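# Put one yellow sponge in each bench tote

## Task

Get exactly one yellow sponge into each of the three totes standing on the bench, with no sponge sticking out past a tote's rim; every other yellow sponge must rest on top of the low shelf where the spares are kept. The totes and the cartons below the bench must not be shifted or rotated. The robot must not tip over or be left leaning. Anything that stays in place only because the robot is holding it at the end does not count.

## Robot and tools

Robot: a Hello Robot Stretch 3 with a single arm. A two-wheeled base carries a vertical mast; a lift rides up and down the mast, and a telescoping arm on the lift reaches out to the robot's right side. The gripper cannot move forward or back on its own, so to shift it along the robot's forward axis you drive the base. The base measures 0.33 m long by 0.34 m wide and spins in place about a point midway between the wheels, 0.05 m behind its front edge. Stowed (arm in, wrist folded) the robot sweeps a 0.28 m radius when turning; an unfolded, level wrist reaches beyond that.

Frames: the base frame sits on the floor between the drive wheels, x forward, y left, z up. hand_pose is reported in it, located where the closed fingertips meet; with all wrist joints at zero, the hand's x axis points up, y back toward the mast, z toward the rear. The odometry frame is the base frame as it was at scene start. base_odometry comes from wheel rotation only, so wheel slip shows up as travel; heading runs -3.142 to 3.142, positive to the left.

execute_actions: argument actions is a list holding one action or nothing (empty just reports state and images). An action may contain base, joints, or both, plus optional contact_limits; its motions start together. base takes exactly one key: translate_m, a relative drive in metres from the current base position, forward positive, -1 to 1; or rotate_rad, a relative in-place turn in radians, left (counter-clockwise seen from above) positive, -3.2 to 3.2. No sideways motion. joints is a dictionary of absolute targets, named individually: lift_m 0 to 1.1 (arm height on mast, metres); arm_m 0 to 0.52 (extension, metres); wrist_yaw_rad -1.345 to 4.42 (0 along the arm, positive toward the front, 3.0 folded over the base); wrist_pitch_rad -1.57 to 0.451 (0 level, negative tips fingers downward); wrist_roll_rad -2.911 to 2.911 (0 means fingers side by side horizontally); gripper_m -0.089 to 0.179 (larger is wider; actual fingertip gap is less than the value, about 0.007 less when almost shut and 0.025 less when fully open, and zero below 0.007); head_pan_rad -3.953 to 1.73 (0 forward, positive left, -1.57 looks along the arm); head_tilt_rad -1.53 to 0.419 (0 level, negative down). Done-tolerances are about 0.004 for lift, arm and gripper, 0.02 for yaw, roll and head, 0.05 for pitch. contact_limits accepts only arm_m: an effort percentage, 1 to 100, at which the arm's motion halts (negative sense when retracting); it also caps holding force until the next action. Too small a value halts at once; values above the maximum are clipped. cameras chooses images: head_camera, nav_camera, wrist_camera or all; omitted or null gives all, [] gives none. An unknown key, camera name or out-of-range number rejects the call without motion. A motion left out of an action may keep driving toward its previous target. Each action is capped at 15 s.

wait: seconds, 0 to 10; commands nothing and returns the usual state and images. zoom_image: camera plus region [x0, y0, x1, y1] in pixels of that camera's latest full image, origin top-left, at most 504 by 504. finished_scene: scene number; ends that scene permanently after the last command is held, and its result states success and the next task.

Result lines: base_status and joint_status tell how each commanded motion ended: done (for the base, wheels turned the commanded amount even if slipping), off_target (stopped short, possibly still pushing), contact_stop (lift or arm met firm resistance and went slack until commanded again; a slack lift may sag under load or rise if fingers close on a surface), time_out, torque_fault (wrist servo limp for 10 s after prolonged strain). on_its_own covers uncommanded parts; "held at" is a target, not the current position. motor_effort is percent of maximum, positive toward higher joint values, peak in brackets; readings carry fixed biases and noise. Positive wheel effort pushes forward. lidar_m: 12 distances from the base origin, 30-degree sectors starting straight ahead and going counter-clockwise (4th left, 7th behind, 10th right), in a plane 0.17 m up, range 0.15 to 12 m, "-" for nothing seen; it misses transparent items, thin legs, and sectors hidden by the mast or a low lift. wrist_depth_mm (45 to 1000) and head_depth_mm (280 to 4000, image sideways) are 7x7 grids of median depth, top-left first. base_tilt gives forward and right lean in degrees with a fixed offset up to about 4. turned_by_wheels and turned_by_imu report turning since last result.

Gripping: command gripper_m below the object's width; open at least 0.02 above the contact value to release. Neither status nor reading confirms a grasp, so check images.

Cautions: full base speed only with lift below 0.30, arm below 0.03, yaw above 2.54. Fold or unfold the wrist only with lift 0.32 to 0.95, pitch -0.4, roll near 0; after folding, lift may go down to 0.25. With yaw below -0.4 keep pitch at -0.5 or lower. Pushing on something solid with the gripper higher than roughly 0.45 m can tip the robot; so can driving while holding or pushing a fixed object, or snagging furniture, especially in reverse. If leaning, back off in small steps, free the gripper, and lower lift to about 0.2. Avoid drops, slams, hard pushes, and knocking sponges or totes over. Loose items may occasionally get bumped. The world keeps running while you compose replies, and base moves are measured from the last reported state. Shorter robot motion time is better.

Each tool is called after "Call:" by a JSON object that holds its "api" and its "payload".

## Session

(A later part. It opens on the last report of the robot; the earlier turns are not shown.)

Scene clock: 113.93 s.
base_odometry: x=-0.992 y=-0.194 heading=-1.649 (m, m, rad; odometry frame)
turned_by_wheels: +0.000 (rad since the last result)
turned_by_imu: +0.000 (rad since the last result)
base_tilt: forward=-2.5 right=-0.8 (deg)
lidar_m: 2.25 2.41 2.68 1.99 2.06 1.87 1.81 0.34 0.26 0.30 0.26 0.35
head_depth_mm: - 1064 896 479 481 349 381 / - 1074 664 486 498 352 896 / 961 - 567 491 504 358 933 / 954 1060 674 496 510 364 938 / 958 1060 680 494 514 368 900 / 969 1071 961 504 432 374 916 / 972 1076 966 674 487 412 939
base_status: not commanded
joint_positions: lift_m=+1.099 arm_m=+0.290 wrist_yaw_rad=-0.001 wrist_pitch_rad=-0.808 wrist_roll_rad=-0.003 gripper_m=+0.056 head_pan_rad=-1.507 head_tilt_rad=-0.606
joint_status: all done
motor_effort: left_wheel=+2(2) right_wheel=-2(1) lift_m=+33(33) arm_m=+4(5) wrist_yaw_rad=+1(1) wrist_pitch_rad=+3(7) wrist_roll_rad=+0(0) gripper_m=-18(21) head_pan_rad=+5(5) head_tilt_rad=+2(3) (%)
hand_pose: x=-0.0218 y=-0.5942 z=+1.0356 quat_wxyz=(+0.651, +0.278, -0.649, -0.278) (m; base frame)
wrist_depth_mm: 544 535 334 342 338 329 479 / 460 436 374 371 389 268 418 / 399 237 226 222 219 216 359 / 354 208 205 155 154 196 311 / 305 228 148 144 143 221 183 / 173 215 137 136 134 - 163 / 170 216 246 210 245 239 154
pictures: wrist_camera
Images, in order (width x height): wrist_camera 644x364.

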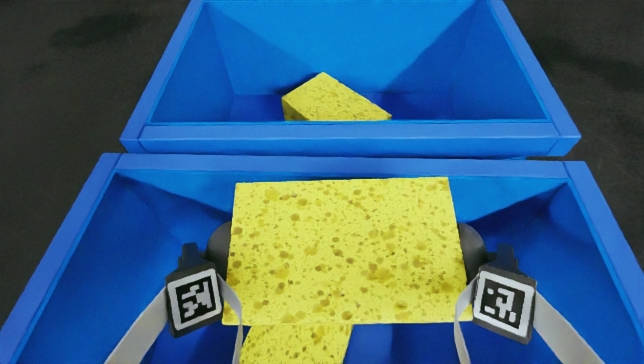

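Call:
{"api": "execute_actions", "payload": {"actions": [{"joints":{"wrist_pitch_rad":-0.6,"arm_m":0.25}}], "cameras": []}}

Call:
{"api": "execute_actions", "payload": {"actions": [{"joints":{"wrist_pitch_rad":-0.35,"arm_m":0.03}}], "cameras": []}}

Call:
{"api": "execute_actions", "payload": {"actions": [{"joints":{"wrist_pitch_rad":-0.75,"arm_m":0.055}}], "cameras": ["wrist_camera"]}}

Call:
{"api": "execute_actions", "payload": {"actions": [{"joints":{"wrist_pitch_rad":-1,"arm_m":0.108}}], "cameras": ["wrist_camera"]}}

Scene clock: 125.63 s.
base_odometry: x=-0.992 y=-0.194 heading=-1.649 (m, m, rad; odometry frame)
turned_by_wheels: +0.000 (rad since the last result)
turned_by_imu: +0.000 (rad since the last result)
base_tilt: forward=-2.4 right=-0.9 (deg)
lidar_m: 2.25 2.41 2.69 1.99 2.06 1.88 1.81 0.34 0.26 0.30 0.26 0.35
head_depth_mm: - 1081 896 480 482 348 380 / - - 660 485 499 353 895 / 951 - 656 490 504 358 938 / 953 1057 661 496 509 363 941 / 962 1064 683 493 513 368 899 / 967 1076 958 503 432 374 921 / 973 1085 958 677 487 411 937
base_status: not commanded
joint_positions: lift_m=+1.099 arm_m=+0.250 wrist_yaw_rad=-0.001 wrist_pitch_rad=-0.620 wrist_roll_rad=-0.003 gripper_m=+0.056 head_pan_rad=-1.507 head_tilt_rad=-0.606
joint_status: all done
motor_effort: left_wheel=+1(2) right_wheel=-2(1) lift_m=+33(33) arm_m=-2(2) wrist_yaw_rad=+2(1) wrist_pitch_rad=+7(8) wrist_roll_rad=+0(1) gripper_m=-20(20) head_pan_rad=+4(5) head_tilt_rad=+3(3) (%)
hand_pose: x=-0.0218 y=-0.5898 z=+1.0690 quat_wxyz=(+0.674, +0.216, -0.672, -0.216) (m; base frame)
wrist_depth_mm: 646 639 630 630 624 615 606 / 677 666 619 403 402 606 596 / 535 522 396 424 428 353 484 / 443 426 259 154 154 257 411 / 379 242 148 144 143 225 353 / 331 213 137 136 134 - 298 / 182 215 280 235 275 254 172
pictures: none
No camera images: the call's "cameras" was empty. Leave "cameras" out to get every camera's image.

Scene clock: 128.50 s.
base_odometry: x=-0.992 y=-0.194 heading=-1.649 (m, m, rad; odometry frame)
turned_by_wheels: +0.000 (rad since the last result)
turned_by_imu: +0.000 (rad since the last result)
base_tilt: forward=-2.5 right=-1.1 (deg)
lidar_m: 2.24 2.41 2.69 1.99 2.07 1.88 1.81 0.34 0.26 0.30 0.26 0.35
head_depth_mm: - - - - 463 348 380 / - - - - 483 353 898 / 936 - 375 - 496 359 935 / 955 1059 517 492 510 363 932 / 962 1064 698 494 514 370 894 / 963 1073 960 504 432 375 919 / 973 1079 961 673 487 411 942
base_status: not commanded
joint_positions: lift_m=+1.099 arm_m=+0.030 wrist_yaw_rad=-0.001 wrist_pitch_rad=-0.372 wrist_roll_rad=-0.003 gripper_m=+0.056 head_pan_rad=-1.507 head_tilt_rad=-0.606
joint_status: all done
motor_effort: left_wheel=+2(2) right_wheel=-2(2) lift_m=+33(33) arm_m=-2(3) wrist_yaw_rad=+1(1) wrist_pitch_rad=+8(8) wrist_roll_rad=+0(1) gripper_m=-20(19) head_pan_rad=+4(5) head_tilt_rad=+3(2) (%)
hand_pose: x=-0.0217 y=-0.4052 z=+1.1219 quat_wxyz=(+0.696, +0.131, -0.694, -0.131) (m; base frame)
wrist_depth_mm: 839 818 808 790 782 767 762 / 897 871 861 858 839 823 812 / 930 921 904 631 623 857 850 / 682 668 470 155 153 635 625 / 526 522 148 144 143 494 496 / 431 424 137 136 134 - 408 / 366 262 247 237 231 228 348
pictures: none
No camera images: the call's "cameras" was empty. Leave "cameras" out to get every camera's image.

Scene clock: 129.63 s.
base_odometry: x=-0.992 y=-0.194 heading=-1.649 (m, m, rad; odometry frame)
turned_by_wheels: +0.000 (rad since the last result)
turned_by_imu: +0.000 (rad since the last result)
base_tilt: forward=-2.3 right=-1.0 (deg)
lidar_m: 2.26 2.41 2.68 1.99 2.06 1.87 1.81 0.34 0.26 0.30 0.26 0.35
head_depth_mm: - - - - 468 348 381 / - - - - 490 352 896 / 946 1033 - - 483 358 935 / 952 1063 676 498 496 364 939 / 959 1068 680 495 514 369 897 / 964 1070 964 504 432 374 918 / 975 1080 964 674 487 411 940
base_status: not commanded
joint_positions: lift_m=+1.099 arm_m=+0.055 wrist_yaw_rad=-0.001 wrist_pitch_rad=-0.759 wrist_roll_rad=-0.003 gripper_m=+0.056 head_pan_rad=-1.507 head_tilt_rad=-0.606
joint_status: all done
motor_effort: left_wheel=+2(2) right_wheel=-2(2) lift_m=+33(33) arm_m=+4(4) wrist_yaw_rad=+1(1) wrist_pitch_rad=+3(9) wrist_roll_rad=+0(1) gripper_m=-20(20) head_pan_rad=+5(5) head_tilt_rad=+3(3) (%)
hand_pose: x=-0.0217 y=-0.3690 z=+1.0437 quat_wxyz=(+0.658, +0.262, -0.656, -0.262) (m; base frame)
wrist_depth_mm: 610 598 364 360 354 529 537 / 501 483 385 392 393 333 451 / 428 266 243 238 235 231 393 / 374 224 222 155 153 211 344 / 327 235 148 144 143 229 296 / 179 222 137 136 134 - 168 / 175 223 258 255 252 244 150
pictures: wrist_camera
Images, in order (width x height): wrist_camera 644x364.

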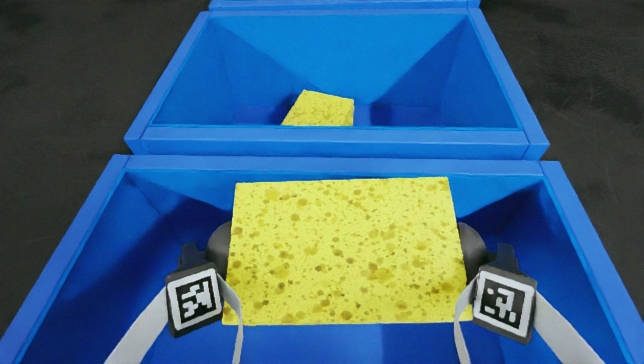

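Scene clock: 131.13 s.
base_odometry: x=-0.992 y=-0.194 heading=-1.649 (m, m, rad; odometry frame)
turned_by_wheels: +0.000 (rad since the last result)
turned_by_imu: +0.000 (rad since the last result)
base_tilt: forward=-2.3 right=-1.0 (deg)
lidar_m: 2.25 2.41 2.69 1.99 2.07 1.88 1.81 0.34 0.26 0.30 0.26 0.35
head_depth_mm: - - 632 479 468 348 380 / - - - - 482 353 896 / 951 1027 - - 403 358 935 / 954 1059 674 497 412 364 934 / 965 1060 680 494 513 368 896 / 969 1065 963 503 432 374 915 / 973 1077 961 673 486 412 939
base_status: not commanded
joint_positions: lift_m=+1.099 arm_m=+0.108 wrist_yaw_rad=-0.001 wrist_pitch_rad=-1.005 wrist_roll_rad=-0.003 gripper_m=+0.056 head_pan_rad=-1.507 head_tilt_rad=-0.606
joint_status: all done
motor_effort: left_wheel=+2(2) right_wheel=-2(2) lift_m=+33(33) arm_m=+4(4) wrist_yaw_rad=+1(1) wrist_pitch_rad=+2(3) wrist_roll_rad=+0(0) gripper_m=-19(20) head_pan_rad=+4(4) head_tilt_rad=+3(2) (%)
hand_pose: x=-0.0217 y=-0.3698 z=+1.0083 quat_wxyz=(+0.621, +0.341, -0.619, -0.341) (m; base frame)
wrist_depth_mm: 380 232 348 299 345 252 335 / 338 191 188 185 182 179 184 / 177 178 173 171 168 166 162 / 177 221 223 155 153 212 158 / 175 236 148 144 143 225 157 / 175 225 137 136 134 - 156 / 176 224 232 230 228 223 148
pictures: wrist_camera
Images, in order (width x height): wrist_camera 644x364.

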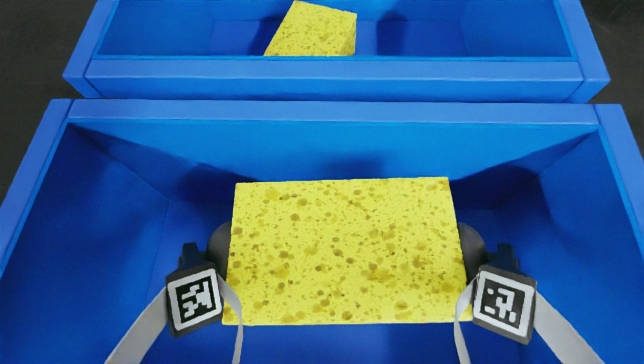

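Call:
{"api": "execute_actions", "payload": {"actions": [{"joints":{"lift_m":1.036}}], "cameras": []}}

Call:
{"api": "execute_actions", "payload": {"actions": [{"joints":{"gripper_m":0.14,"head_pan_rad":0.4,"head_tilt_rad":-0.4}}], "cameras": ["nav_camera"]}}

Call:
{"api": "execute_actions", "payload": {"actions": [{"joints":{"lift_m":1.1,"arm_m":0.07}}], "cameras": ["wrist_camera"]}}

Call:
{"api": "execute_actions", "payload": {"actions": [{"joints":{"wrist_pitch_rad":-0.5,"arm_m":0.05}}], "cameras": []}}

Call:
{"api": "execute_actions", "payload": {"actions": [{"joints":{"arm_m":0.18,"gripper_m":0.178}}], "cameras": ["wrist_camera"]}}

Call:
{"api": "execute_actions", "payload": {"actions": [{"joints":{"arm_m":0.39,"head_pan_rad":-1.5}}]}}

Scene clock: 142.87 s.
base_odometry: x=-0.992 y=-0.194 heading=-1.649 (m, m, rad; odometry frame)
turned_by_wheels: +0.000 (rad since the last result)
turned_by_imu: +0.000 (rad since the last result)
base_tilt: forward=-2.3 right=-1.1 (deg)
lidar_m: 2.25 2.40 2.69 1.98 2.07 1.88 1.81 0.34 0.26 0.30 0.26 0.35
head_depth_mm: 941 - - - 474 348 381 / 945 1017 - - 474 353 897 / 949 1033 - - - 358 938 / 952 1060 676 496 434 363 938 / 963 1062 682 495 513 369 897 / 969 1071 961 503 432 375 920 / 972 1082 966 675 487 412 937
base_status: not commanded
joint_positions: lift_m=+1.036 arm_m=+0.108 wrist_yaw_rad=-0.001 wrist_pitch_rad=-1.006 wrist_roll_rad=-0.003 gripper_m=+0.056 head_pan_rad=-1.507 head_tilt_rad=-0.606
joint_status: all done
motor_effort: left_wheel=+2(2) right_wheel=-2(2) lift_m=+19(34) arm_m=+4(4) wrist_yaw_rad=+1(1) wrist_pitch_rad=+2(2) wrist_roll_rad=+0(0) gripper_m=-20(20) head_pan_rad=+4(5) head_tilt_rad=+3(2) (%)
hand_pose: x=-0.0217 y=-0.3695 z=+0.9457 quat_wxyz=(+0.620, +0.341, -0.618, -0.341) (m; base frame)
wrist_depth_mm: 117 116 114 112 111 109 107 / 142 140 138 135 133 131 129 / 169 179 174 171 167 163 151 / 174 212 214 155 154 203 158 / 174 203 148 145 143 195 157 / 175 192 137 136 134 - 156 / 175 179 176 174 172 170 148
pictures: none
No camera images: the call's "cameras" was empty. Leave "cameras" out to get every camera's image.

Scene clock: 144.33 s.
base_odometry: x=-0.992 y=-0.194 heading=-1.649 (m, m, rad; odometry frame)
turned_by_wheels: +0.000 (rad since the last result)
turned_by_imu: +0.000 (rad since the last result)
base_tilt: forward=-2.3 right=-1.0 (deg)
lidar_m: 2.25 2.41 2.69 1.99 2.06 1.88 1.81 0.34 0.26 0.30 0.26 0.35
head_depth_mm: 2151 2288 2445 2591 2200 1691 1371 / 2222 2371 2512 2582 2239 1702 1359 / 2331 2472 2622 2672 2245 1696 1369 / 2417 2596 2709 2721 2227 1689 1360 / 2498 2677 2879 2834 2229 1689 1372 / 2618 2828 3043 3060 2235 1701 1367 / 2757 2995 3251 3266 2245 1706 1363
base_status: not commanded
joint_positions: lift_m=+1.036 arm_m=+0.108 wrist_yaw_rad=-0.001 wrist_pitch_rad=-1.006 wrist_roll_rad=-0.003 gripper_m=+0.140 head_pan_rad=+0.393 head_tilt_rad=-0.409
joint_status: all done
motor_effort: left_wheel=+2(2) right_wheel=-1(2) lift_m=+19(19) arm_m=+4(4) wrist_yaw_rad=+1(1) wrist_pitch_rad=+2(2) wrist_roll_rad=+0(0) gripper_m=+1(88) head_pan_rad=+5(64) head_tilt_rad=+4(18) (%)
hand_pose: x=-0.0217 y=-0.3695 z=+0.9457 quat_wxyz=(+0.620, +0.341, -0.618, -0.341) (m; base frame)
wrist_depth_mm: 118 116 114 113 111 109 107 / 142 141 138 135 133 131 129 / 169 179 175 171 167 164 151 / 173 213 213 210 199 203 158 / 175 203 178 154 152 196 157 / 176 193 148 143 142 184 149 / 171 177 175 172 172 171 142
pictures: nav_camera (sideways: a quarter turn counterclockwise sets it upright)
Images, in order (width x height): nav_camera 672x504.

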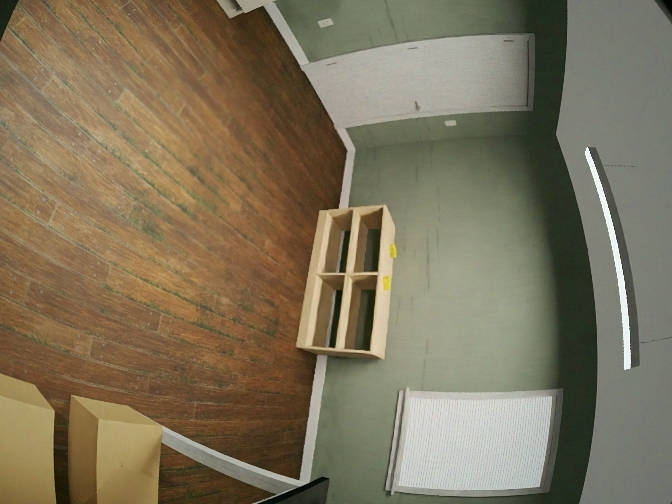

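Scene clock: 145.73 s.
base_odometry: x=-0.992 y=-0.194 heading=-1.649 (m, m, rad; odometry frame)
turned_by_wheels: +0.000 (rad since the last result)
turned_by_imu: +0.000 (rad since the last result)
base_tilt: forward=-2.2 right=-0.9 (deg)
lidar_m: 2.24 2.40 2.69 1.98 2.06 1.88 1.81 0.34 0.26 0.30 0.26 0.35
head_depth_mm: 2135 2302 2450 2596 2248 1687 1360 / 2247 2366 2514 2607 2232 1695 1358 / 2302 2506 2640 2766 2226 1705 1374 / 2403 2562 2724 2731 2240 1706 1364 / 2511 2743 2859 2813 2250 1695 1373 / 2633 2809 3060 3110 2259 1698 1369 / 2745 2967 3245 3358 2247 1701 1376
base_status: not commanded
joint_positions: lift_m=+1.099 arm_m=+0.070 wrist_yaw_rad=-0.001 wrist_pitch_rad=-1.006 wrist_roll_rad=-0.003 gripper_m=+0.140 head_pan_rad=+0.393 head_tilt_rad=-0.409
joint_status: all done
motor_effort: left_wheel=+2(2) right_wheel=-2(1) lift_m=+33(35) arm_m=-2(3) wrist_yaw_rad=+1(1) wrist_pitch_rad=+2(2) wrist_roll_rad=+0(0) gripper_m=+0(1) head_pan_rad=+5(5) head_tilt_rad=+3(4) (%)
hand_pose: x=-0.0217 y=-0.3321 z=+1.0082 quat_wxyz=(+0.620, +0.341, -0.618, -0.341) (m; base frame)
wrist_depth_mm: 380 207 203 200 196 193 337 / 338 196 193 189 186 183 178 / 178 225 244 238 233 218 167 / 178 236 285 232 271 245 157 / 176 236 265 217 221 243 156 / 176 211 248 242 241 243 148 / 173 232 235 233 231 224 141
pictures: wrist_camera
Images, in order (width x height): wrist_camera 644x364.

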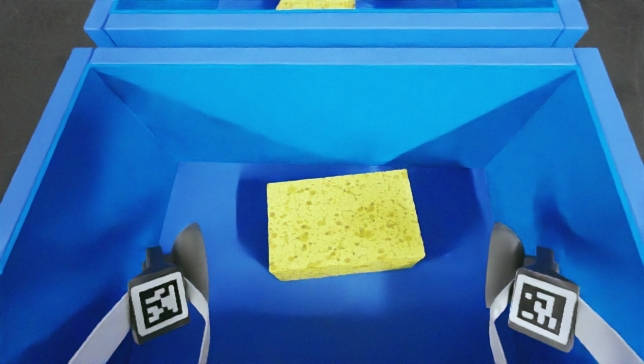

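Scene clock: 146.83 s.
base_odometry: x=-0.992 y=-0.194 heading=-1.649 (m, m, rad; odometry frame)
turned_by_wheels: +0.000 (rad since the last result)
turned_by_imu: +0.000 (rad since the last result)
base_tilt: forward=-2.6 right=-0.9 (deg)
lidar_m: 2.24 2.40 2.68 1.99 2.07 1.88 1.81 0.34 0.26 0.30 0.26 0.35
head_depth_mm: 2128 2264 2451 2610 2249 1707 1361 / 2212 2368 2502 2590 2242 1701 1362 / 2281 2484 2677 2727 2226 1710 1366 / 2415 2593 2756 2741 2222 1708 1360 / 2474 2724 2886 2821 2257 1708 1358 / 2622 2825 3077 3095 2254 1704 1373 / 2739 2979 3272 3323 2246 1685 1368
base_status: not commanded
joint_positions: lift_m=+1.099 arm_m=+0.050 wrist_yaw_rad=-0.001 wrist_pitch_rad=-0.520 wrist_roll_rad=-0.003 gripper_m=+0.140 head_pan_rad=+0.393 head_tilt_rad=-0.409
joint_status: all done
motor_effort: left_wheel=+2(2) right_wheel=-1(2) lift_m=+33(33) arm_m=-3(3) wrist_yaw_rad=+1(1) wrist_pitch_rad=+7(6) wrist_roll_rad=+1(0) gripper_m=+0(1) head_pan_rad=+5(5) head_tilt_rad=+3(4) (%)
hand_pose: x=-0.0217 y=-0.4056 z=+1.0893 quat_wxyz=(+0.684, +0.182, -0.682, -0.182) (m; base frame)
wrist_depth_mm: 831 828 823 786 780 769 762 / 883 864 804 573 573 798 787 / 662 645 416 411 399 602 593 / 522 515 413 430 427 461 477 / 429 411 258 253 250 300 401 / 365 236 232 229 223 220 344 / 318 251 275 268 258 241 302
pictures: none
No camera images: the call's "cameras" was empty. Leave "cameras" out to get every camera's image.

Scene clock: 149.03 s.
base_odometry: x=-0.992 y=-0.194 heading=-1.649 (m, m, rad; odometry frame)
turned_by_wheels: +0.000 (rad since the last result)
turned_by_imu: +0.000 (rad since the last result)
base_tilt: forward=-2.3 right=-0.9 (deg)
lidar_m: 2.25 2.40 2.68 1.98 2.06 1.88 1.81 0.34 0.26 0.30 0.26 0.35
head_depth_mm: 2155 2284 2426 2599 2217 1688 1356 / 2204 2368 2498 2574 2209 1696 1354 / 2337 2479 2606 2748 2238 1688 1370 / 2424 2589 2730 2749 2252 1700 1374 / 2511 2690 2907 2808 2240 1703 1361 / 2604 2819 3057 3142 2231 1702 1371 / 2748 2981 3288 3335 2258 1713 1368
base_status: not commanded
joint_positions: lift_m=+1.099 arm_m=+0.180 wrist_yaw_rad=-0.001 wrist_pitch_rad=-0.519 wrist_roll_rad=-0.003 gripper_m=+0.178 head_pan_rad=+0.393 head_tilt_rad=-0.408
joint_status: all done
motor_effort: left_wheel=+1(2) right_wheel=-2(1) lift_m=+33(33) arm_m=+4(4) wrist_yaw_rad=+0(1) wrist_pitch_rad=+7(7) wrist_roll_rad=+0(0) gripper_m=+0(89) head_pan_rad=+5(5) head_tilt_rad=+4(4) (%)
hand_pose: x=-0.0217 y=-0.5352 z=+1.0895 quat_wxyz=(+0.685, +0.182, -0.682, -0.182) (m; base frame)
wrist_depth_mm: 709 689 681 672 662 654 645 / 772 758 746 729 717 706 693 / 651 643 480 484 467 599 592 / 518 514 317 313 309 447 475 / 428 411 319 314 307 279 401 / 364 - 340 339 337 267 - / 318 245 307 270 305 254 192
pictures: wrist_camera
Images, in order (width x height): wrist_camera 644x364.

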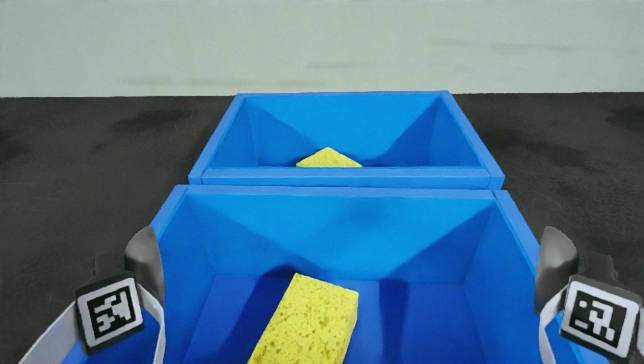

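Scene clock: 151.83 s.
base_odometry: x=-0.992 y=-0.194 heading=-1.649 (m, m, rad; odometry frame)
turned_by_wheels: +0.000 (rad since the last result)
turned_by_imu: +0.000 (rad since the last result)
base_tilt: forward=-2.3 right=-0.9 (deg)
lidar_m: 2.24 2.41 2.69 1.99 2.07 1.88 1.81 0.34 0.26 0.30 0.26 0.35
head_depth_mm: 937 1014 1089 926 478 472 313 / 950 - 1108 685 468 472 299 / 955 1014 - 690 475 445 317 / 965 1031 1101 687 481 486 322 / 977 1048 1127 869 486 494 309 / 980 1053 1140 1001 642 412 327 / 983 1064 1143 1000 676 493 380
base_status: not commanded
joint_positions: lift_m=+1.099 arm_m=+0.390 wrist_yaw_rad=-0.001 wrist_pitch_rad=-0.519 wrist_roll_rad=-0.003 gripper_m=+0.178 head_pan_rad=-1.493 head_tilt_rad=-0.408
joint_status: all done
motor_effort: left_wheel=+2(2) right_wheel=-2(1) lift_m=+33(33) arm_m=+4(4) wrist_yaw_rad=+1(1) wrist_pitch_rad=+7(7) wrist_roll_rad=+1(1) gripper_m=+0(2) head_pan_rad=-5(59) head_tilt_rad=+4(4) (%)
hand_pose: x=-0.0217 y=-0.7452 z=+1.0896 quat_wxyz=(+0.685, +0.182, -0.682, -0.182) (m; base frame)
wrist_depth_mm: 506 498 488 483 478 471 465 / 553 548 537 528 521 512 505 / 605 594 587 567 569 556 542 / 518 509 504 496 491 481 472 / 430 418 320 320 315 292 399 / 366 - 342 299 346 280 - / 319 230 308 268 294 269 205
pictures: head_camera (sideways: a quarter turn clockwise sets it upright), nav_camera (sideways: a quarter turn counterclockwise sets it upright), wrist_camera
Images, in order (width x height): head_camera 896x504, nav_camera 672x504, wrist_camera 644x364.

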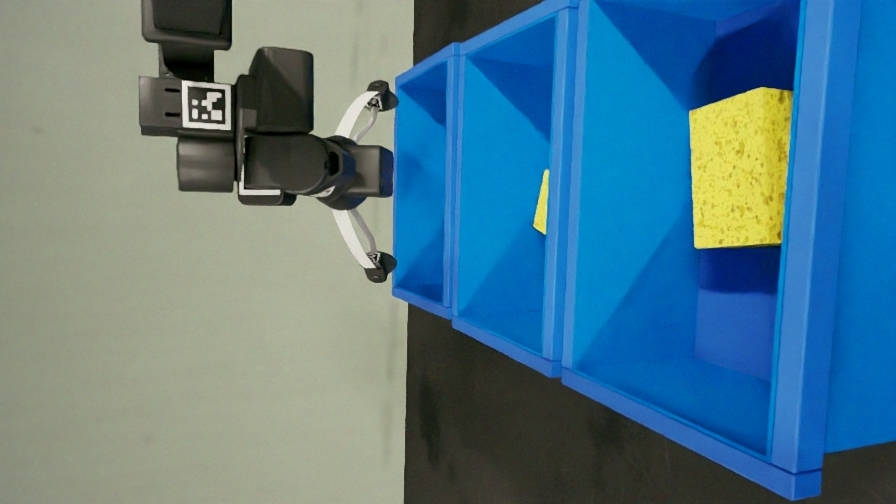

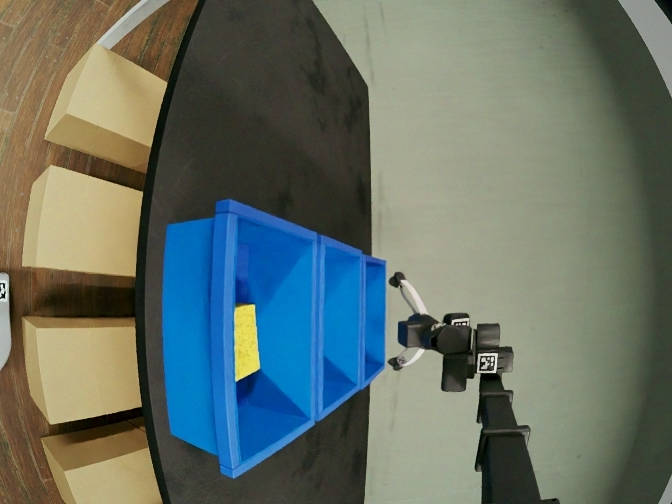

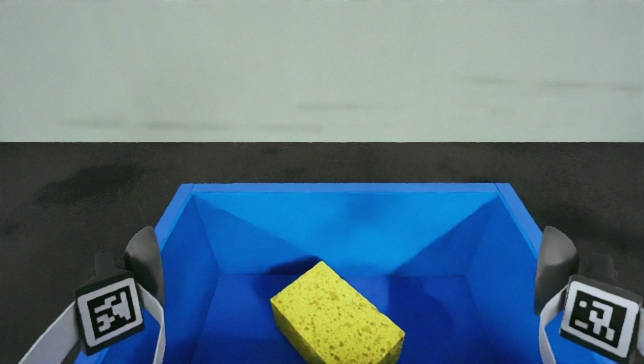

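Call:
{"api": "finished_scene", "payload": {"scene": 2}}

The scene is finished: the task was done.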